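# Move the odd-colored relay into the black tray

## Task

Find the one relay among six whose button color differs from the other five, pull it out, and set it in the black parts tray. It fails if any other relay is left partly raised or tilted, if the result only holds because the robot is still holding it, if anything the robot touches at the end sinks more than about a fingernail's width once released, or if anything goes off the table.

## Robot and tools

Robot: a single six-joint arm with a two-finger parallel gripper and one camera, cam_wrist (504x504 fisheye, mounted on the hand). A flat block juts about 9 cm from the wrist-roll axis toward the gripper's +x and rotates with the hand, so keep it clear of relays and the tray.

Joint order, used in every row and every per-joint list in results: waist, shoulder, elbow, forearm roll, wrist pitch, wrist roll. Stated ranges in rad: waist -6.283..6.283, shoulder -2.304..2.304, elbow -4.224..0.061, forearm roll -6.283..6.283, wrist pitch -2.164..2.164, wrist roll -6.283..6.283 (true ends may differ by up to 0.010).

Scene frame: origin on the table top under the arm base, +z up, +x forward, +y to the left looking along +x. Positions in metres. The base may be tilted, and the printed hand position gets less exact at long reach. end_effector_position is the spot between the pads when closed; fingertips extend about 19 mm past it when closed and 6 mm when fully open, and closing pushes the tips roughly 13 mm farther out, so leave that gap above surfaces. Fingers point along gripper +z and close along its y axis.

A row is 9 numbers, each in [-1, 1]: six joint values, then gripper position, gripper force_limit, gripper speed. The six joint values are offsets, not poses: 1.0 equals 2.036 rad of change, measured from the joint angles at the start of the action (for execute_actions) or from the last reported "Joint positions" (for move). Gripper position is absolute: +1 fully open (85 mm), pads touch near -0.8, -1 closes until blocked. force_limit sets pad force (about 20 N at -1, 128 N at 0, 235 N at +1 on a 40 mm object). speed sets closing rate (about 20, 85, 150 mm/s at -1, 0, +1); faster closes grip a bit harder.

Tools:
- execute_actions(actions): a list of actions; each action is a list of up to 15 rows, one row per 1/30 s step; a short action repeats its last row to fill 15 steps. Offsets in each row are all relative to the angles when that action began. An action is rejected if it would push a joint more than 0.010 rad beyond its range; if the first action fails this or any action is malformed, nothing runs. Empty list just returns state and images.
- move(target, speed, blocking): target is one 9-number row, joint offsets from the last reported Joint positions. speed is the top rad/s of the joint with farthest to go, 0.01 to 2, default 0.5. Paths last 0.5 to 10 s, all joints finish together, so the hand follows a curve and ignores obstacles. Finger values apply immediately. With blocking=false you get a result after 0.5 s; then only wait or stop are allowed until a result shows the move has ended.
- wait(seconds): 0 to 10; lets time pass holding the last command, returning early if a running move ends.
- stop(): brakes a running move; needs room, more when fast; fingers keep moving.
- zoom_image(camera, region): camera "cam_wrist", region [x0, y0, x1, y1] in pixels, top-left origin, at most 504 by 504.
- finished_scene(scene): ends the current scene (pass its number) and reports success; irreversible. Answering without a tool call also ends everything.

Results: gripper pose (end_effector_position, end_effector_quat_wxyz), velocities, Joint positions, Joint velocities, Joint targets (where joints are currently driven; may drift), gripper position_measured in counts (3 open, ~78 = 60 mm, ~130 = 40 mm, ~180 = 20 mm, ~230 pads together), and object_status: 0 moving, 1 blocked while opening, 2 blocked while closing (a grip), 3 reached target or fully closed. A move adds a "move:" line: ending (done, off_target, moving, held, fault), limits=held or none, and the joint farthest from target. "joint sent to its limit" means a joint was clipped at its end; "joint command not followed" means the clearance check altered targets.

Motion limits: joint targets move at most 3.14 rad/s, stay within 0.623 rad of measured angles, and are scaled back if the hand would jump more than 70 mm in one step, so big moves may need several actions; finish an incomplete motion with a fresh command.

Gripping: send position -1 and keep it; confirm object_status 2. Fingers only react to a new position differing by at least 0.01, and only then take new force_limit or speed. To soften a grip, open first. Except at force_limit -1, fingers re-close if the object slips.

Cautions: contact torque reaching a joint's load limit (waist 52.2, shoulder 52.2, elbow 43.5, forearm roll 23.4, wrist pitch 16.5, wrist roll 16.5 N m, held weight included) triggers a fault, backs off, freezes 10 s and drops the rest of the call. Holding loads heats motors; MOTOR HOT appears from 65 °C and at 80 °C the brakes lock (OVER-TEMPERATURE FAULT). The sim runs while you think, holding your last command. Parts may be tugged briefly. Lift the relay straight up so neighbours are not pulled or tilted, lower it gently into the tray, release, and move away; avoid drops, slams, hard pushes and knocking anything off the table.

Each tool is called after "Request:" as name(argument=value, ...) on one line, values as JSON.

## Session

Request:
execute_actions(actions=[])

Scene clock: 0.00 s.
end_effector_position=(+0.4048, +0.0684, +0.3076) position_measured=3 object_status=3 end_effector_quat_wxyz=(-0.045, +0.997, +0.036, -0.059) end_effector_velocity=(-0.000, -0.000, +0.000) end_effector_angular_velocity=(-0.000, +0.001, -0.003)
Joint names: [waist, shoulder, elbow, forearm roll, wrist pitch, wrist roll]
Joint positions: [-0.36  -0.601 -0.944  0.721 -1.127  1.861]
Joint velocities: [-0.    -0.     0.    -0.001 -0.     0.003]
Motor temperatures (°C, as the motors report them): [31 32 35 32 36 38]
Joint targets: [-0.360 -0.601 -0.944 0.721 -1.127 1.861]

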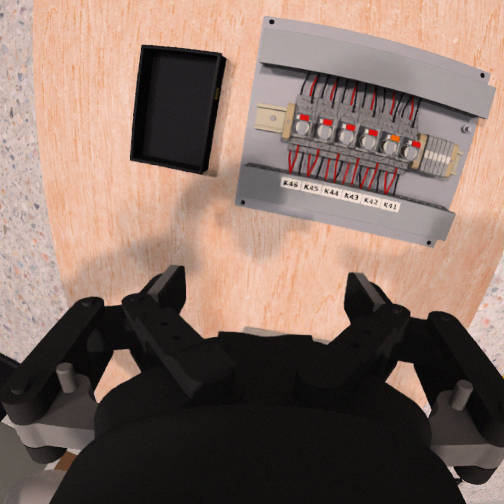

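Request:
execute_actions(actions=[[[0.05,0,0,0,0,0,1,0,0]]])

Request:
execute_actions(actions=[[[0,0.05,0,0,0,0,1,0,0]]])

Request:
execute_actions(actions=[[[0,0,0.05,0,0,0,1,0,0]]])

Request:
execute_actions(actions=[[[0,0,0,0.05,0,0,1,0,0]]])

Request:
execute_actions(actions=[[[0,0,0,0,0.05,0,1,0,0]]])

Request:
execute_actions(actions=[[[0,0,0,0,0,0.05,1,0,0]]])

Scene clock: 5.30 s.
end_effector_position=(+0.4089, +0.0968, +0.2784) position_measured=3 object_status=3 end_effector_quat_wxyz=(-0.045, +0.992, +0.070, -0.096) end_effector_velocity=(+0.000, +0.001, -0.001) end_effector_angular_velocity=(-0.001, +0.003, +0.003)
Joint names: [waist, shoulder, elbow, forearm roll, wrist pitch, wrist roll]
Joint positions: [-0.259 -0.601 -0.944  0.721 -1.127  1.861]
Joint velocities: [ 0.004  0.    -0.001 -0.002 -0.     0.001]
Motor temperatures (°C, as the motors report them): [31 32 36 32 36 38]
Joint targets: [-0.259 -0.601 -0.944 0.721 -1.127 1.861]

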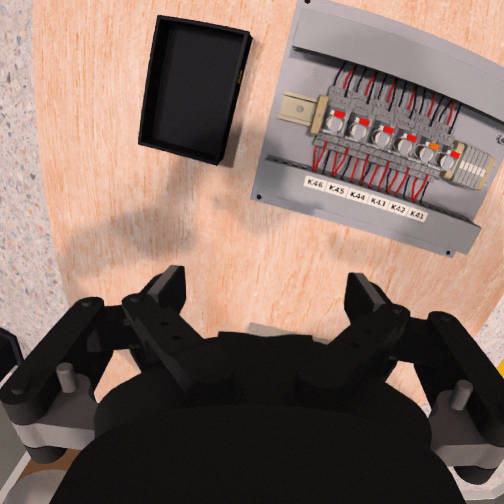

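Scene clock: 5.80 s.
end_effector_position=(+0.4260, +0.1185, +0.3106) position_measured=3 object_status=3 end_effector_quat_wxyz=(-0.018, +0.992, +0.101, -0.068) end_effector_velocity=(+0.002, +0.002, +0.002) end_effector_angular_velocity=(-0.001, -0.004, +0.003)
Joint names: [waist, shoulder, elbow, forearm roll, wrist pitch, wrist roll]
Joint positions: [-0.259 -0.5   -0.944  0.721 -1.127  1.861]
Joint velocities: [-0.     0.005 -0.002  0.001 -0.002  0.001]
Motor temperatures (°C, as the motors report them): [31 32 36 32 36 38]
Joint targets: [-0.259 -0.499 -0.944 0.721 -1.127 1.861]

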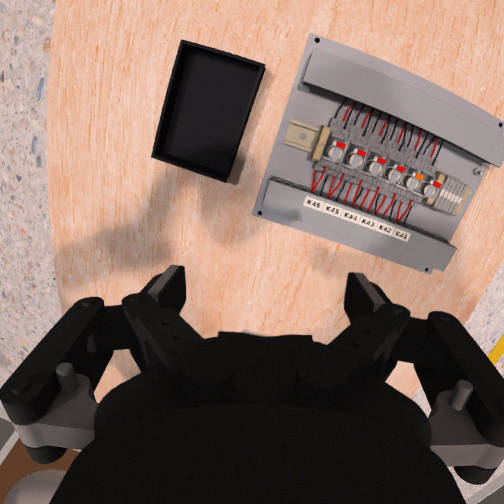

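Scene clock: 6.30 s.
end_effector_position=(+0.3791, +0.1224, +0.2826) position_measured=3 object_status=3 end_effector_quat_wxyz=(-0.045, +0.992, +0.070, -0.097) end_effector_velocity=(-0.002, -0.000, -0.001) end_effector_angular_velocity=(+0.002, +0.002, -0.004)
Joint names: [waist, shoulder, elbow, forearm roll, wrist pitch, wrist roll]
Joint positions: [-0.259 -0.5   -0.843  0.721 -1.127  1.861]
Joint velocities: [-0.    -0.002  0.003  0.001 -0.    -0.   ]
Motor temperatures (°C, as the motors report them): [31 32 36 32 36 38]
Joint targets: [-0.259 -0.500 -0.842 0.721 -1.127 1.861]

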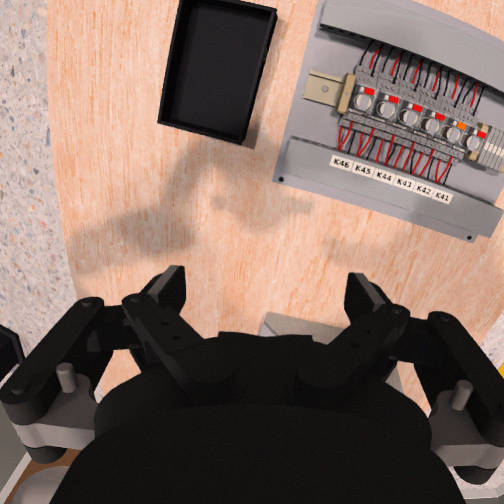

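Scene clock: 6.80 s.
end_effector_position=(+0.4014, +0.1322, +0.2800) position_measured=3 object_status=3 end_effector_quat_wxyz=(-0.059, +0.996, +0.045, -0.055) end_effector_velocity=(+0.001, +0.000, +0.000) end_effector_angular_velocity=(+0.000, -0.002, -0.000)
Joint names: [waist, shoulder, elbow, forearm roll, wrist pitch, wrist roll]
Joint positions: [-0.259 -0.5   -0.843  0.822 -1.127  1.861]
Joint velocities: [ 0.001  0.    -0.     0.002  0.    -0.   ]
Motor temperatures (°C, as the motors report them): [31 32 36 32 36 38]
Joint targets: [-0.259 -0.500 -0.843 0.822 -1.127 1.861]

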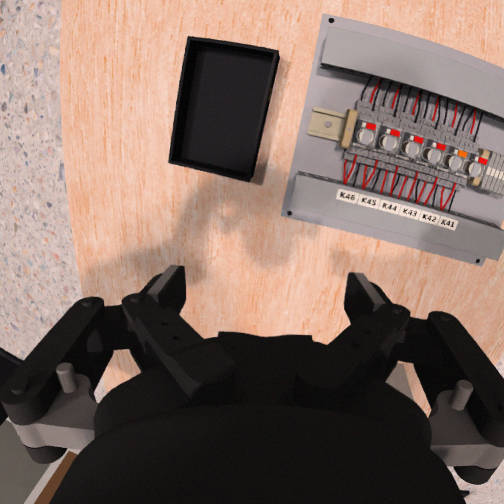

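Scene clock: 7.30 s.
end_effector_position=(+0.4114, +0.1071, +0.2774) position_measured=3 object_status=3 end_effector_quat_wxyz=(-0.011, +0.998, +0.046, -0.038) end_effector_velocity=(+0.000, -0.000, -0.000) end_effector_angular_velocity=(-0.001, -0.001, -0.002)
Joint names: [waist, shoulder, elbow, forearm roll, wrist pitch, wrist roll]
Joint positions: [-0.259 -0.5   -0.843  0.822 -1.025  1.861]
Joint velocities: [-0.    -0.    -0.     0.001  0.001  0.001]
Motor temperatures (°C, as the motors report them): [31 32 36 32 36 38]
Joint targets: [-0.259 -0.500 -0.843 0.822 -1.025 1.861]

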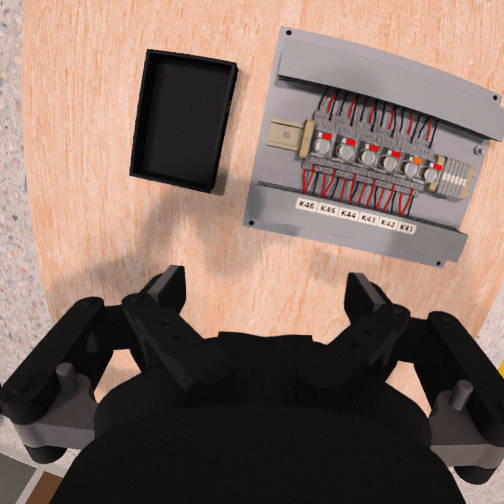

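Scene clock: 7.80 s.
end_effector_position=(+0.4114, +0.1071, +0.2774) position_measured=3 object_status=3 end_effector_quat_wxyz=(-0.009, +0.999, -0.004, -0.039) end_effector_velocity=(-0.000, -0.000, +0.001) end_effector_angular_velocity=(-0.002, -0.000, -0.000)
Joint names: [waist, shoulder, elbow, forearm roll, wrist pitch, wrist roll]
Joint positions: [-0.259 -0.5   -0.843  0.822 -1.025  1.963]
Joint velocities: [-0.001  0.001  0.    -0.001  0.001  0.001]
Motor temperatures (°C, as the motors report them): [31 32 36 32 36 38]
Joint targets: [-0.259 -0.500 -0.843 0.822 -1.025 1.963]

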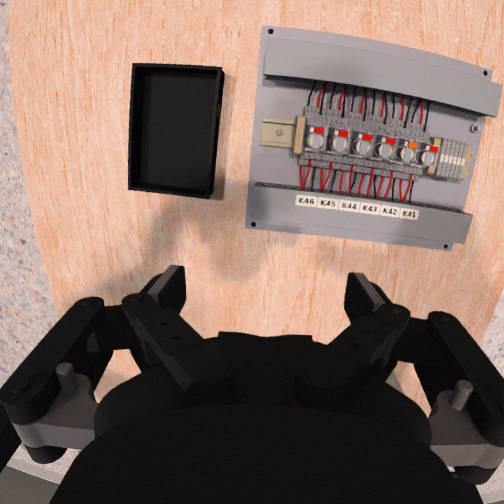

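Request:
move(target=[0.0025,-0.155,-0.0997,0.0244,0.0383,-0.045,1,0,0])

Scene clock: 28.13 s.
end_effector_position=(+0.4582, +0.0147, +0.2196) position_measured=3 object_status=3 end_effector_quat_wxyz=(-0.007, +0.999, -0.005, -0.042) end_effector_velocity=(-0.001, -0.001, -0.001) end_effector_angular_velocity=(+0.002, +0.002, -0.005)
Joint names: [waist, shoulder, elbow, forearm roll, wrist pitch, wrist roll]
Joint positions: [-0.254 -0.814 -1.045  0.872 -0.947  1.871]
Joint velocities: [-0.001 -0.004 -0.     0.     0.     0.002]
Motor temperatures (°C, as the motors report them): [31 32 36 32 36 38]
Joint targets: [-0.254 -0.815 -1.046 0.872 -0.947 1.871]
move: done; limits=none; farthest joint: the shoulder, 0.001 radians from its target (0.316 radians at the start)

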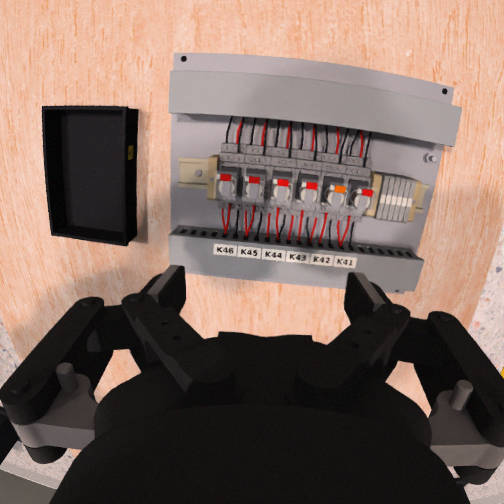

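Request:
move(target=[0.012,-0.1105,-0.0584,0.0304,0.0382,-0.0393,1,0,0])

Scene clock: 34.60 s.
end_effector_position=(+0.4670, -0.0510, +0.1496) position_measured=3 object_status=3 end_effector_quat_wxyz=(+0.000, +0.999, -0.008, -0.050) end_effector_velocity=(-0.002, -0.001, -0.002) end_effector_angular_velocity=(+0.001, +0.004, -0.001)
Joint names: [waist, shoulder, elbow, forearm roll, wrist pitch, wrist roll]
Joint positions: [-0.23  -1.039 -1.164  0.933 -0.87   1.791]
Joint velocities: [ 0.    -0.004  0.    -0.002  0.001 -0.   ]
Motor temperatures (°C, as the motors report them): [31 33 36 32 36 38]
Joint targets: [-0.230 -1.039 -1.164 0.933 -0.869 1.791]
move: done; limits=none; farthest joint: the elbow, 0.001 radians from its target (0.118 radians at the start)

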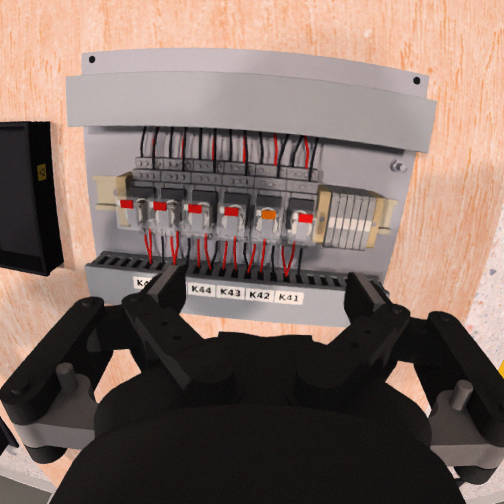

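Request:
zoom_image(camera="cam_wrist", region=[80,120,420,320])

Region (80, 120, 420, 320) of cam_wrist's 504x504 image, scaled by 1.482, with more detail than that image has; it fills the top 296 rows of this view, and the rest is white.

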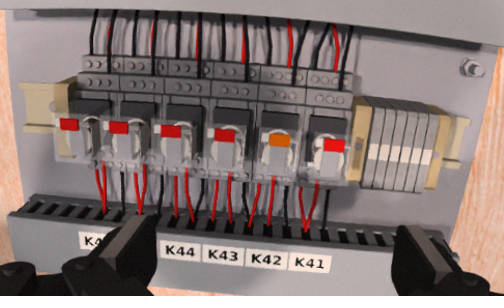

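Request:
move(target=[0,0,0,0,0,0.7715,1,0,0], speed=1.5)

Scene clock: 46.37 s.
end_effector_position=(+0.4670, -0.0510, +0.1496) position_measured=3 object_status=3 end_effector_quat_wxyz=(+0.036, +0.701, -0.712, -0.035) end_effector_velocity=(-0.000, -0.000, +0.000) end_effector_angular_velocity=(-0.001, +0.000, -0.004)
Joint names: [waist, shoulder, elbow, forearm roll, wrist pitch, wrist roll]
Joint positions: [-0.23  -1.039 -1.164  0.933 -0.87   3.362]
Joint velocities: [-0.     0.    -0.    -0.001  0.     0.004]
Motor temperatures (°C, as the motors report them): [31 33 36 32 36 38]
Joint targets: [-0.230 -1.039 -1.164 0.933 -0.870 3.362]
move: done; limits=none; farthest joint: the waist, 0.000 radians from its target (0.000 radians at the start)

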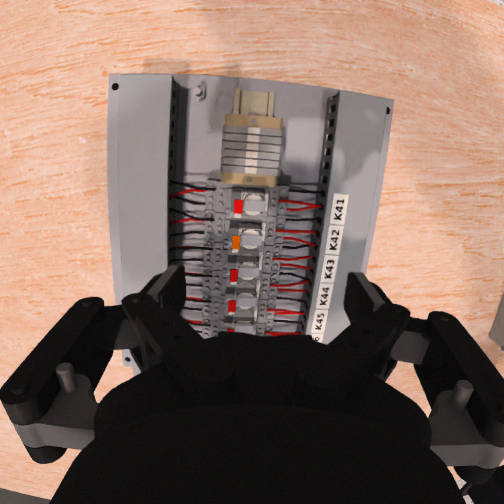

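Request:
move(target=[0.0232,-0.0199,0.0012,0.0268,0.0196,-0.0108,0.36,0,0], speed=0.3)

Scene clock: 55.33 s.
end_effector_position=(+0.4638, -0.0517, +0.1154) position_measured=84 object_status=0 end_effector_quat_wxyz=(+0.046, +0.698, -0.714, -0.035) end_effector_velocity=(-0.001, -0.001, -0.001) end_effector_angular_velocity=(-0.001, +0.001, -0.002)
Joint names: [waist, shoulder, elbow, forearm roll, wrist pitch, wrist roll]
Joint positions: [-0.183 -1.079 -1.162  0.988 -0.83   3.34 ]
Joint velocities: [ 0.    -0.002  0.001  0.001  0.002 -0.   ]
Motor temperatures (°C, as the motors report them): [31 33 36 32 36 38]
Joint targets: [-0.183 -1.079 -1.162 0.988 -0.830 3.340]
move: done; limits=none; farthest joint: the shoulder, 0.001 radians from its target (0.041 radians at the start)

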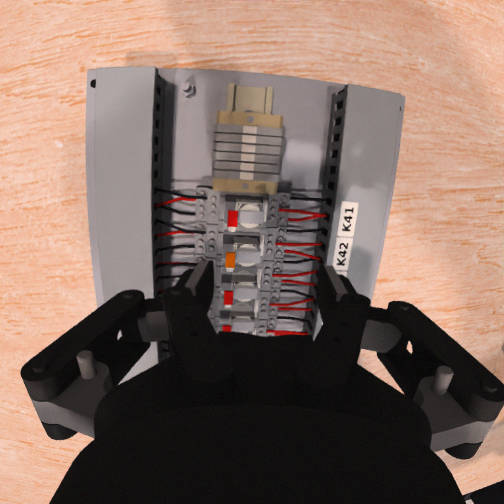

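Request:
move(target=[0.0088,-0.0143,-0.0254,0.0025,-0.0055,0.0116,0.36,0,0], speed=0.3)

Scene clock: 62.07 s.
end_effector_position=(+0.4816, -0.0533, +0.1083) position_measured=84 object_status=3 end_effector_quat_wxyz=(+0.044, +0.698, -0.714, -0.034) end_effector_velocity=(+0.000, -0.001, +0.001) end_effector_angular_velocity=(-0.003, -0.001, +0.000)
Joint names: [waist, shoulder, elbow, forearm roll, wrist pitch, wrist roll]
Joint positions: [-0.165 -1.108 -1.214  0.993 -0.841  3.363]
Joint velocities: [-0.002 -0.    -0.001 -0.001  0.002  0.   ]
Motor temperatures (°C, as the motors report them): [31 33 36 32 36 38]
Joint targets: [-0.165 -1.108 -1.214 0.993 -0.841 3.363]
move: done; limits=none; farthest joint: the waist, 0.000 radians from its target (0.018 radians at the start)

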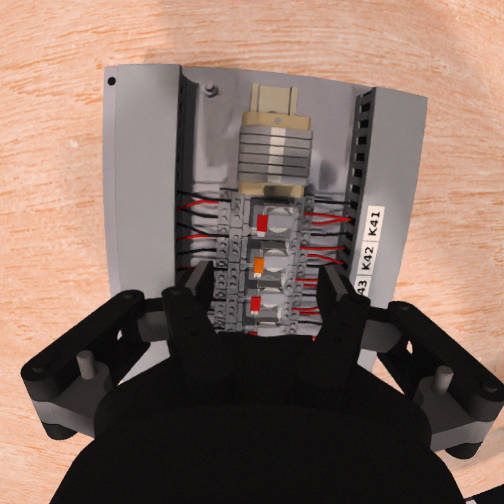

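Request:
move(target=[0.0164,-0.0149,-0.0022,0.0181,0.0125,-0.0058,0.36,0,0], speed=0.2)

Scene clock: 69.03 s.
end_effector_position=(+0.4798, -0.0543, +0.0845) position_measured=84 object_status=3 end_effector_quat_wxyz=(+0.051, +0.696, -0.715, -0.033) end_effector_velocity=(-0.000, +0.001, -0.001) end_effector_angular_velocity=(+0.000, +0.002, +0.002)
Joint names: [waist, shoulder, elbow, forearm roll, wrist pitch, wrist roll]
Joint positions: [-0.132 -1.138 -1.218  1.03  -0.816  3.352]
Joint velocities: [ 0.003 -0.001 -0.     0.001  0.    -0.001]
Motor temperatures (°C, as the motors report them): [31 33 36 32 36 38]
Joint targets: [-0.132 -1.138 -1.218 1.030 -0.816 3.352]
move: done; limits=none; farthest joint: the waist, 0.000 radians from its target (0.033 radians at the start)

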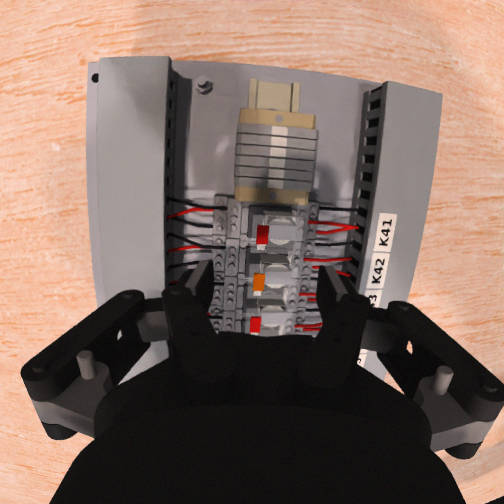

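Request:
move(target=[0.0164,-0.0149,-0.0022,0.0181,0.0125,-0.0058,0.36,0,0], speed=0.2)

Scene clock: 73.83 s.
end_effector_position=(+0.4767, -0.0556, +0.0608) position_measured=84 object_status=3 end_effector_quat_wxyz=(+0.059, +0.694, -0.717, -0.032) end_effector_velocity=(+0.000, +0.001, -0.001) end_effector_angular_velocity=(-0.000, -0.000, +0.001)
Joint names: [waist, shoulder, elbow, forearm roll, wrist pitch, wrist roll]
Joint positions: [-0.099 -1.168 -1.223  1.066 -0.79   3.34 ]
Joint velocities: [ 0.002  0.     0.     0.002  0.001 -0.001]
Motor temperatures (°C, as the motors report them): [31 33 36 32 36 38]
Joint targets: [-0.098 -1.168 -1.223 1.066 -0.790 3.340]
move: done; limits=none; farthest joint: the waist, 0.000 radians from its target (0.033 radians at the start)

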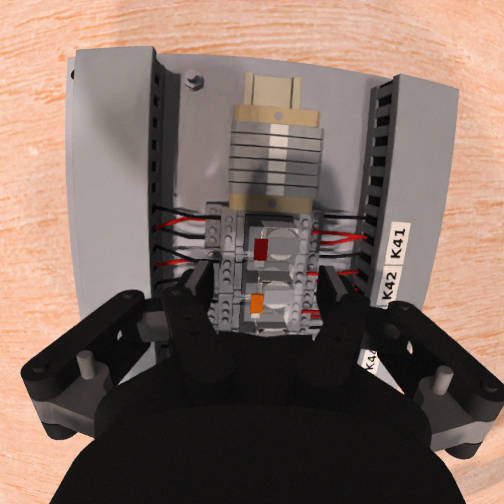

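Request:
move(target=[0.0123,-0.0112,-0.0016,0.0136,0.0094,-0.0044,0.36,0,0], speed=0.15)

Scene clock: 78.97 s.
end_effector_position=(+0.4738, -0.0568, +0.0434) position_measured=84 object_status=3 end_effector_quat_wxyz=(+0.066, +0.692, -0.718, -0.030) end_effector_velocity=(-0.001, +0.000, -0.000) end_effector_angular_velocity=(+0.000, +0.001, +0.000)
Joint names: [waist, shoulder, elbow, forearm roll, wrist pitch, wrist roll]
Joint positions: [-0.074 -1.191 -1.227  1.094 -0.771  3.331]
Joint velocities: [ 0.001 -0.001  0.    -0.    -0.     0.   ]
Motor temperatures (°C, as the motors report them): [31 33 36 32 36 38]
Joint targets: [-0.074 -1.191 -1.226 1.094 -0.771 3.331]
move: done; limits=none; farthest joint: the forearm roll, 0.001 radians from its target (0.027 radians at the start)

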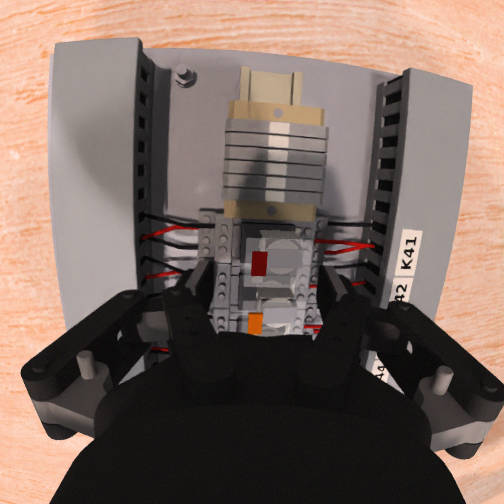

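Request:
move(target=[0.0049,0.0081,0.0041,0.0023,-0.0016,0.0047,0.36,0,0], speed=0.1)

Scene clock: 89.03 s.
end_effector_position=(+0.4764, -0.0481, +0.0449) position_measured=84 object_status=3 end_effector_quat_wxyz=(+0.065, +0.692, -0.718, -0.030) end_effector_velocity=(+0.003, -0.001, +0.001) end_effector_angular_velocity=(-0.005, -0.006, +0.001)
Joint names: [waist, shoulder, elbow, forearm roll, wrist pitch, wrist roll]
Joint positions: [-0.064 -1.174 -1.218  1.099 -0.774  3.34 ]
Joint velocities: [-0.     0.002 -0.003  0.003  0.004  0.   ]
Motor temperatures (°C, as the motors report them): [31 33 36 32 36 38]
Joint targets: [-0.064 -1.174 -1.218 1.099 -0.774 3.340]
move: done; limits=none; farthest joint: the elbow, 0.001 radians from its target (0.007 radians at the start)

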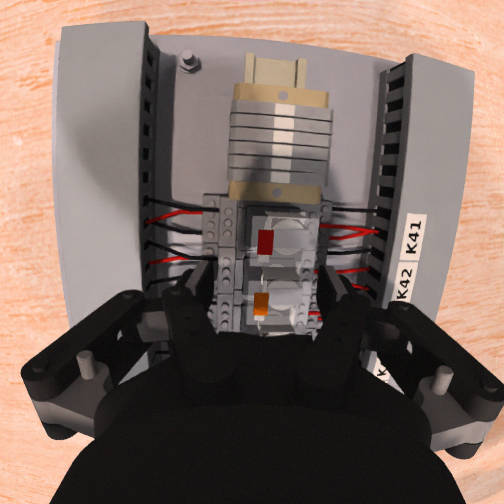

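Request:
move(target=[0,0,0,0,0,0,-1,0,-0.5])

Scene clock: 91.97 s.
end_effector_position=(+0.4775, -0.0485, +0.0474) position_measured=155 object_status=0 end_effector_quat_wxyz=(+0.064, +0.692, -0.719, -0.029) end_effector_velocity=(+0.002, -0.000, +0.001) end_effector_angular_velocity=(-0.002, -0.004, +0.002)
Joint names: [waist, shoulder, elbow, forearm roll, wrist pitch, wrist roll]
Joint positions: [-0.068 -1.171 -1.217  1.098 -0.776  3.341]
Joint velocities: [-0.002  0.002 -0.     0.001  0.002 -0.002]
Motor temperatures (°C, as the motors report them): [31 33 36 32 36 38]
Joint targets: [-0.064 -1.174 -1.218 1.099 -0.774 3.340]
move: done; limits=none; farthest joint: the waist, 0.004 radians from its target (0.000 radians at the start)

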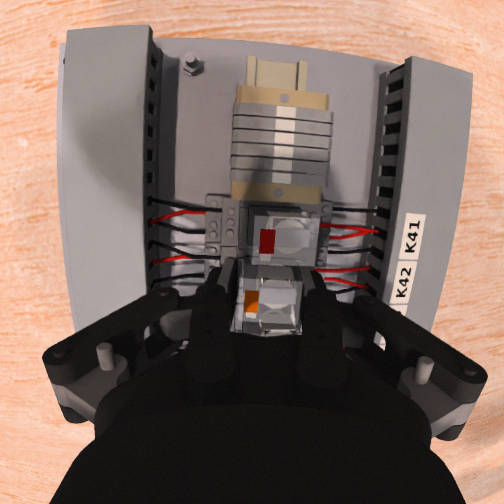

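Request:
move(target=[-0.0246,0.0224,0.0033,-0.0272,-0.0188,0.0087,-1,0,-0.5], speed=0.15)

Scene clock: 96.17 s.
end_effector_position=(+0.4828, -0.0464, +0.0826) position_measured=164 object_status=2 end_effector_quat_wxyz=(+0.051, +0.695, -0.716, -0.031) end_effector_velocity=(+0.001, +0.000, +0.002) end_effector_angular_velocity=(+0.001, -0.002, +0.000)
Joint names: [waist, shoulder, elbow, forearm roll, wrist pitch, wrist roll]
Joint positions: [-0.118 -1.126 -1.211  1.042 -0.813  3.359]
Joint velocities: [-0.002  0.002 -0.001 -0.001 -0.002  0.   ]
Motor temperatures (°C, as the motors report them): [31 33 36 32 36 38]
Joint targets: [-0.118 -1.126 -1.211 1.042 -0.814 3.359]
move: done; limits=none; farthest joint: the shoulder, 0.001 radians from its target (0.046 radians at the start)

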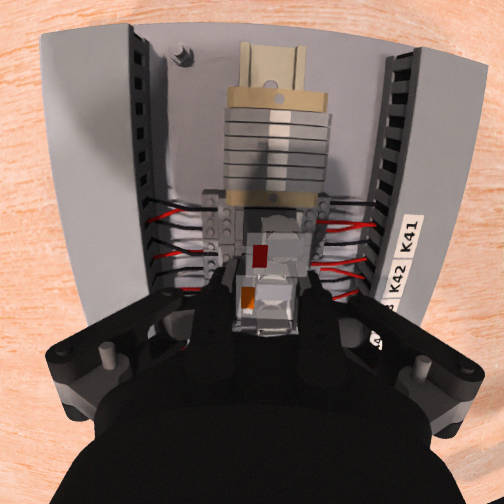

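Request:
move(target=[-0.0246,0.0224,0.0033,-0.0272,-0.0188,0.0087,-1,0,-0.5], speed=0.3)

Request:
move(target=[-0.044,0.131,0.079,-0.057,-0.047,0,-1,0,-0.5], speed=0.5)

Scene clock: 103.23 s.
end_effector_position=(+0.4852, -0.0450, +0.1185) position_measured=164 object_status=2 end_effector_quat_wxyz=(+0.041, +0.698, -0.714, -0.032) end_effector_velocity=(+0.001, +0.000, +0.000) end_effector_angular_velocity=(-0.001, +0.000, +0.002)
Joint names: [waist, shoulder, elbow, forearm roll, wrist pitch, wrist roll]
Joint positions: [-0.167 -1.081 -1.204  0.987 -0.852  3.376]
Joint velocities: [ 0.001  0.001 -0.001 -0.001  0.     0.   ]
Motor temperatures (°C, as the motors report them): [31 33 36 32 36 38]
Joint targets: [-0.168 -1.081 -1.204 0.987 -0.852 3.376]
move: done; limits=none; farthest joint: the waist, 0.001 radians from its target (0.050 radians at the start)

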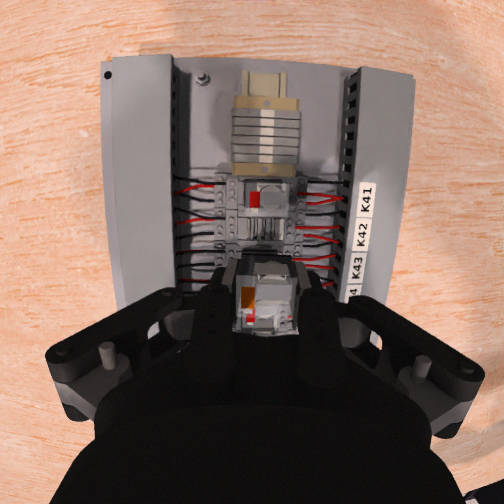

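Scene clock: 104.23 s.
end_effector_position=(+0.4566, +0.0139, +0.2197) position_measured=164 object_status=2 end_effector_quat_wxyz=(+0.024, +0.725, -0.688, -0.036) end_effector_velocity=(+0.001, +0.001, +0.002) end_effector_angular_velocity=(-0.000, -0.003, +0.002)
Joint names: [waist, shoulder, elbow, forearm roll, wrist pitch, wrist roll]
Joint positions: [-0.257 -0.815 -1.043  0.871 -0.947  3.376]
Joint velocities: [-0.002  0.004 -0.    -0.001 -0.002 -0.   ]
Motor temperatures (°C, as the motors report them): [31 33 36 32 36 38]
Joint targets: [-0.257 -0.814 -1.043 0.871 -0.947 3.376]
move: done; limits=none; farthest joint: the shoulder, 0.001 radians from its target (0.267 radians at the start)

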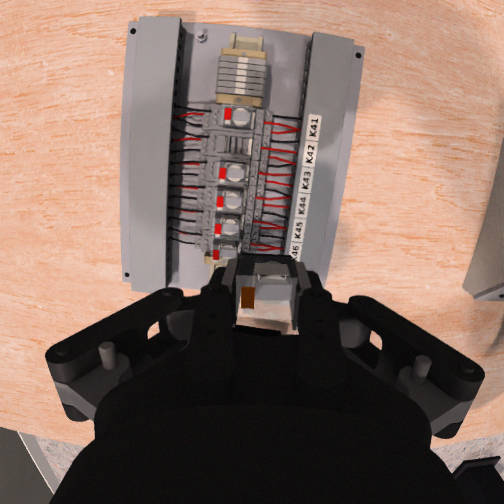

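Request:
move(target=[0.108,0.087,0.0442,0.068,-0.0041,0.066,-1,0,-0.5], speed=0.5)

Scene clock: 109.33 s.
end_effector_position=(+0.4781, +0.1424, +0.1861) position_measured=164 object_status=2 end_effector_quat_wxyz=(+0.022, +0.722, -0.690, -0.038) end_effector_velocity=(+0.001, +0.002, +0.000) end_effector_angular_velocity=(+0.001, -0.001, +0.005)
Joint names: [waist, shoulder, elbow, forearm roll, wrist pitch, wrist roll]
Joint positions: [-0.038 -0.638 -0.953  1.01  -0.955  3.511]
Joint velocities: [ 0.003  0.003 -0.001  0.002 -0.001 -0.001]
Motor temperatures (°C, as the motors report them): [31 33 36 32 36 38]
Joint targets: [-0.037 -0.638 -0.953 1.010 -0.956 3.511]
move: done; limits=none; farthest joint: the waist, 0.000 radians from its target (0.220 radians at the start)

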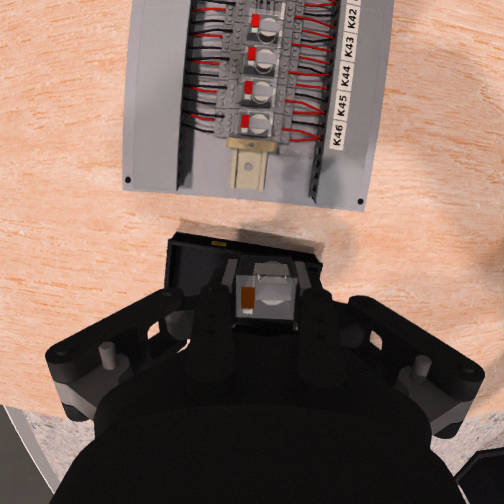

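Tray visible below. Continue the remaining portion.

Request:
move(target=[0.072,0.058,0.0295,0.0453,-0.0027,0.044,-1,0,-0.5], speed=0.4)

Scene clock: 112.20 s.
end_effector_position=(+0.4718, +0.2297, +0.1620) position_measured=164 object_status=2 end_effector_quat_wxyz=(+0.016, +0.721, -0.691, -0.046) end_effector_velocity=(+0.000, +0.002, -0.000) end_effector_angular_velocity=(+0.000, -0.000, +0.001)
Joint names: [waist, shoulder, elbow, forearm roll, wrist pitch, wrist roll]
Joint positions: [ 0.108 -0.521 -0.893  1.102 -0.961  3.6  ]
Joint velocities: [ 0.003  0.002  0.     0.002 -0.     0.002]
Motor temperatures (°C, as the motors report them): [31 33 36 32 36 38]
Joint targets: [0.109 -0.520 -0.893 1.102 -0.961 3.600]
move: done; limits=none; farthest joint: the shoulder, 0.001 radians from its target (0.118 radians at the start)

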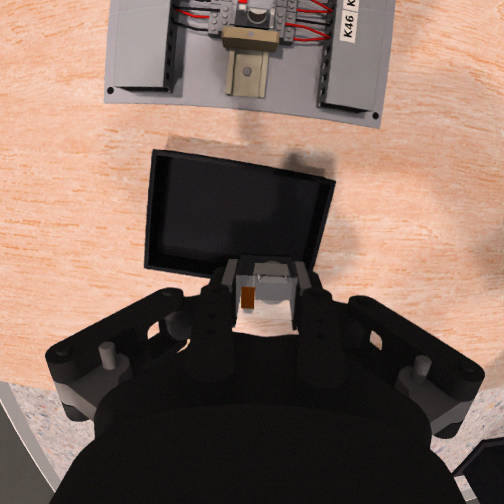

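Request:
move(target=[0.0341,-0.0672,-0.0082,0.0507,0.048,-0.0388,-1,0,-0.5], speed=0.3)

Scene clock: 116.43 s.
end_effector_position=(+0.4690, +0.1979, +0.0946) position_measured=164 object_status=2 end_effector_quat_wxyz=(+0.037, +0.713, -0.699, -0.037) end_effector_velocity=(-0.001, -0.001, -0.001) end_effector_angular_velocity=(-0.002, +0.001, -0.002)
Joint names: [waist, shoulder, elbow, forearm roll, wrist pitch, wrist roll]
Joint positions: [ 0.178 -0.657 -0.91   1.205 -0.863  3.521]
Joint velocities: [ 0.001 -0.002  0.001  0.001  0.002 -0.   ]
Motor temperatures (°C, as the motors report them): [31 33 36 32 36 38]
Joint targets: [0.178 -0.657 -0.910 1.205 -0.863 3.521]
move: done; limits=none; farthest joint: the shoulder, 0.001 radians from its target (0.138 radians at the start)

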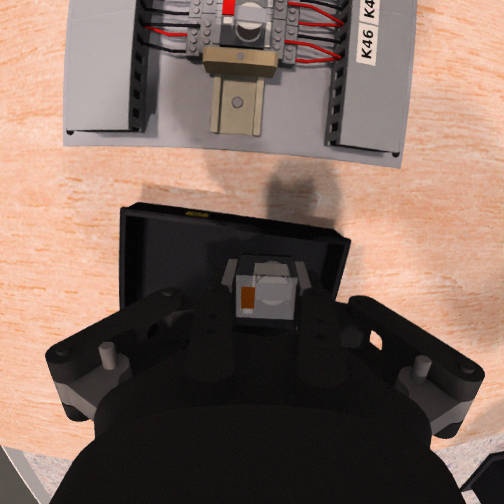

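Request:
move(target=[0.0332,-0.0393,-0.0392,0.0262,0.0077,0.0095,-1,0,-0.5], speed=0.2)

Scene clock: 131.30 s.
end_effector_position=(+0.4904, +0.2065, +0.0560) position_measured=164 object_status=2 end_effector_quat_wxyz=(+0.040, +0.711, -0.701, -0.038) end_effector_velocity=(+0.001, +0.000, +0.000) end_effector_angular_velocity=(+0.000, -0.001, +0.002)
Joint names: [waist, shoulder, elbow, forearm roll, wrist pitch, wrist roll]
Joint positions: [ 0.245 -0.737 -0.989  1.258 -0.847  3.54 ]
Joint velocities: [-0.001  0.    -0.001 -0.001 -0.    -0.001]
Motor temperatures (°C, as the motors report them): [31 33 36 32 36 38]
Joint targets: [0.245 -0.737 -0.990 1.258 -0.847 3.540]
move: done; limits=none; farthest joint: the waist, 0.001 radians from its target (0.068 radians at the start)

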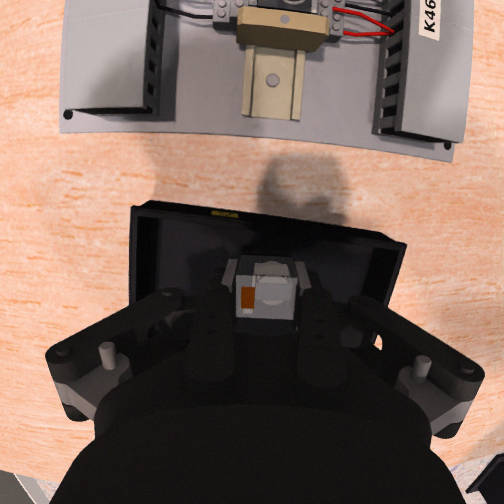

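Release at moderate opening, then lift.

Request:
move(target=[0,0,0,0,0,0,0.3,0,0])

Request:
move(target=[-0.04,0.05,0.03,-0.04,-0.02,0,0.3,0,0], speed=0.4)

Scene clock: 135.80 s.
end_effector_position=(+0.4904, +0.2065, +0.0560) position_measured=91 object_status=0 end_effector_quat_wxyz=(+0.040, +0.711, -0.701, -0.038) end_effector_velocity=(-0.000, +0.000, -0.000) end_effector_angular_velocity=(+0.001, +0.001, +0.001)
Joint names: [waist, shoulder, elbow, forearm roll, wrist pitch, wrist roll]
Joint positions: [ 0.245 -0.737 -0.989  1.258 -0.847  3.54 ]
Joint velocities: [ 0.    -0.001 -0.     0.    -0.001 -0.002]
Motor temperatures (°C, as the motors report them): [31 33 36 32 36 38]
Joint targets: [0.245 -0.737 -0.989 1.258 -0.847 3.540]
move: done; limits=none; farthest joint: the waist, 0.000 radians from its target (0.000 radians at the start)

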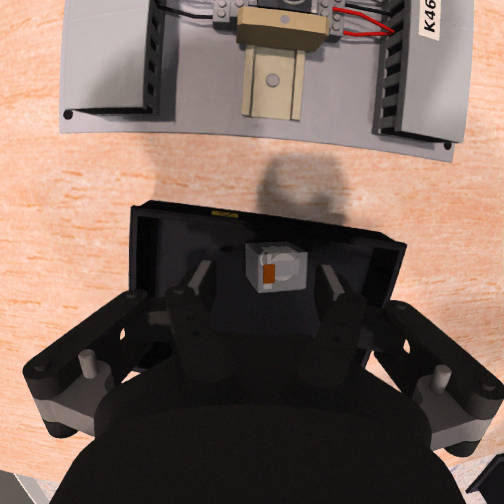

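Scene clock: 136.57 s.
end_effector_position=(+0.4795, +0.2068, +0.1101) position_measured=91 object_status=3 end_effector_quat_wxyz=(+0.030, +0.719, -0.693, -0.039) end_effector_velocity=(+0.001, -0.000, +0.002) end_effector_angular_velocity=(-0.000, -0.004, +0.001)
Joint names: [waist, shoulder, elbow, forearm roll, wrist pitch, wrist roll]
Joint positions: [ 0.164 -0.635 -0.928  1.177 -0.888  3.54 ]
Joint velocities: [-0.003  0.002 -0.     0.     0.001 -0.001]
Motor temperatures (°C, as the motors report them): [31 33 36 32 36 38]
Joint targets: [0.164 -0.635 -0.928 1.176 -0.888 3.540]
move: done; limits=none; farthest joint: the waist, 0.000 radians from its target (0.081 radians at the start)

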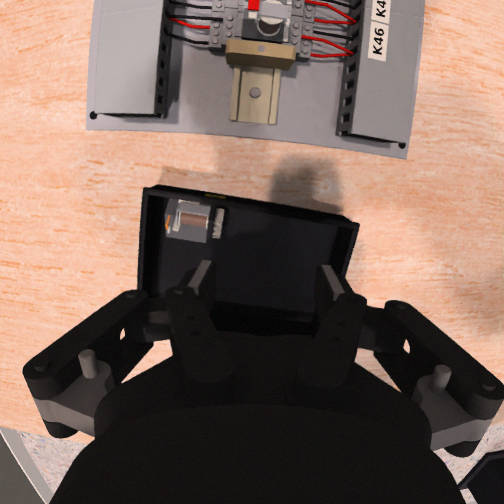

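Request:
finished_scene(scene=1)

The scene is finished: the task was done.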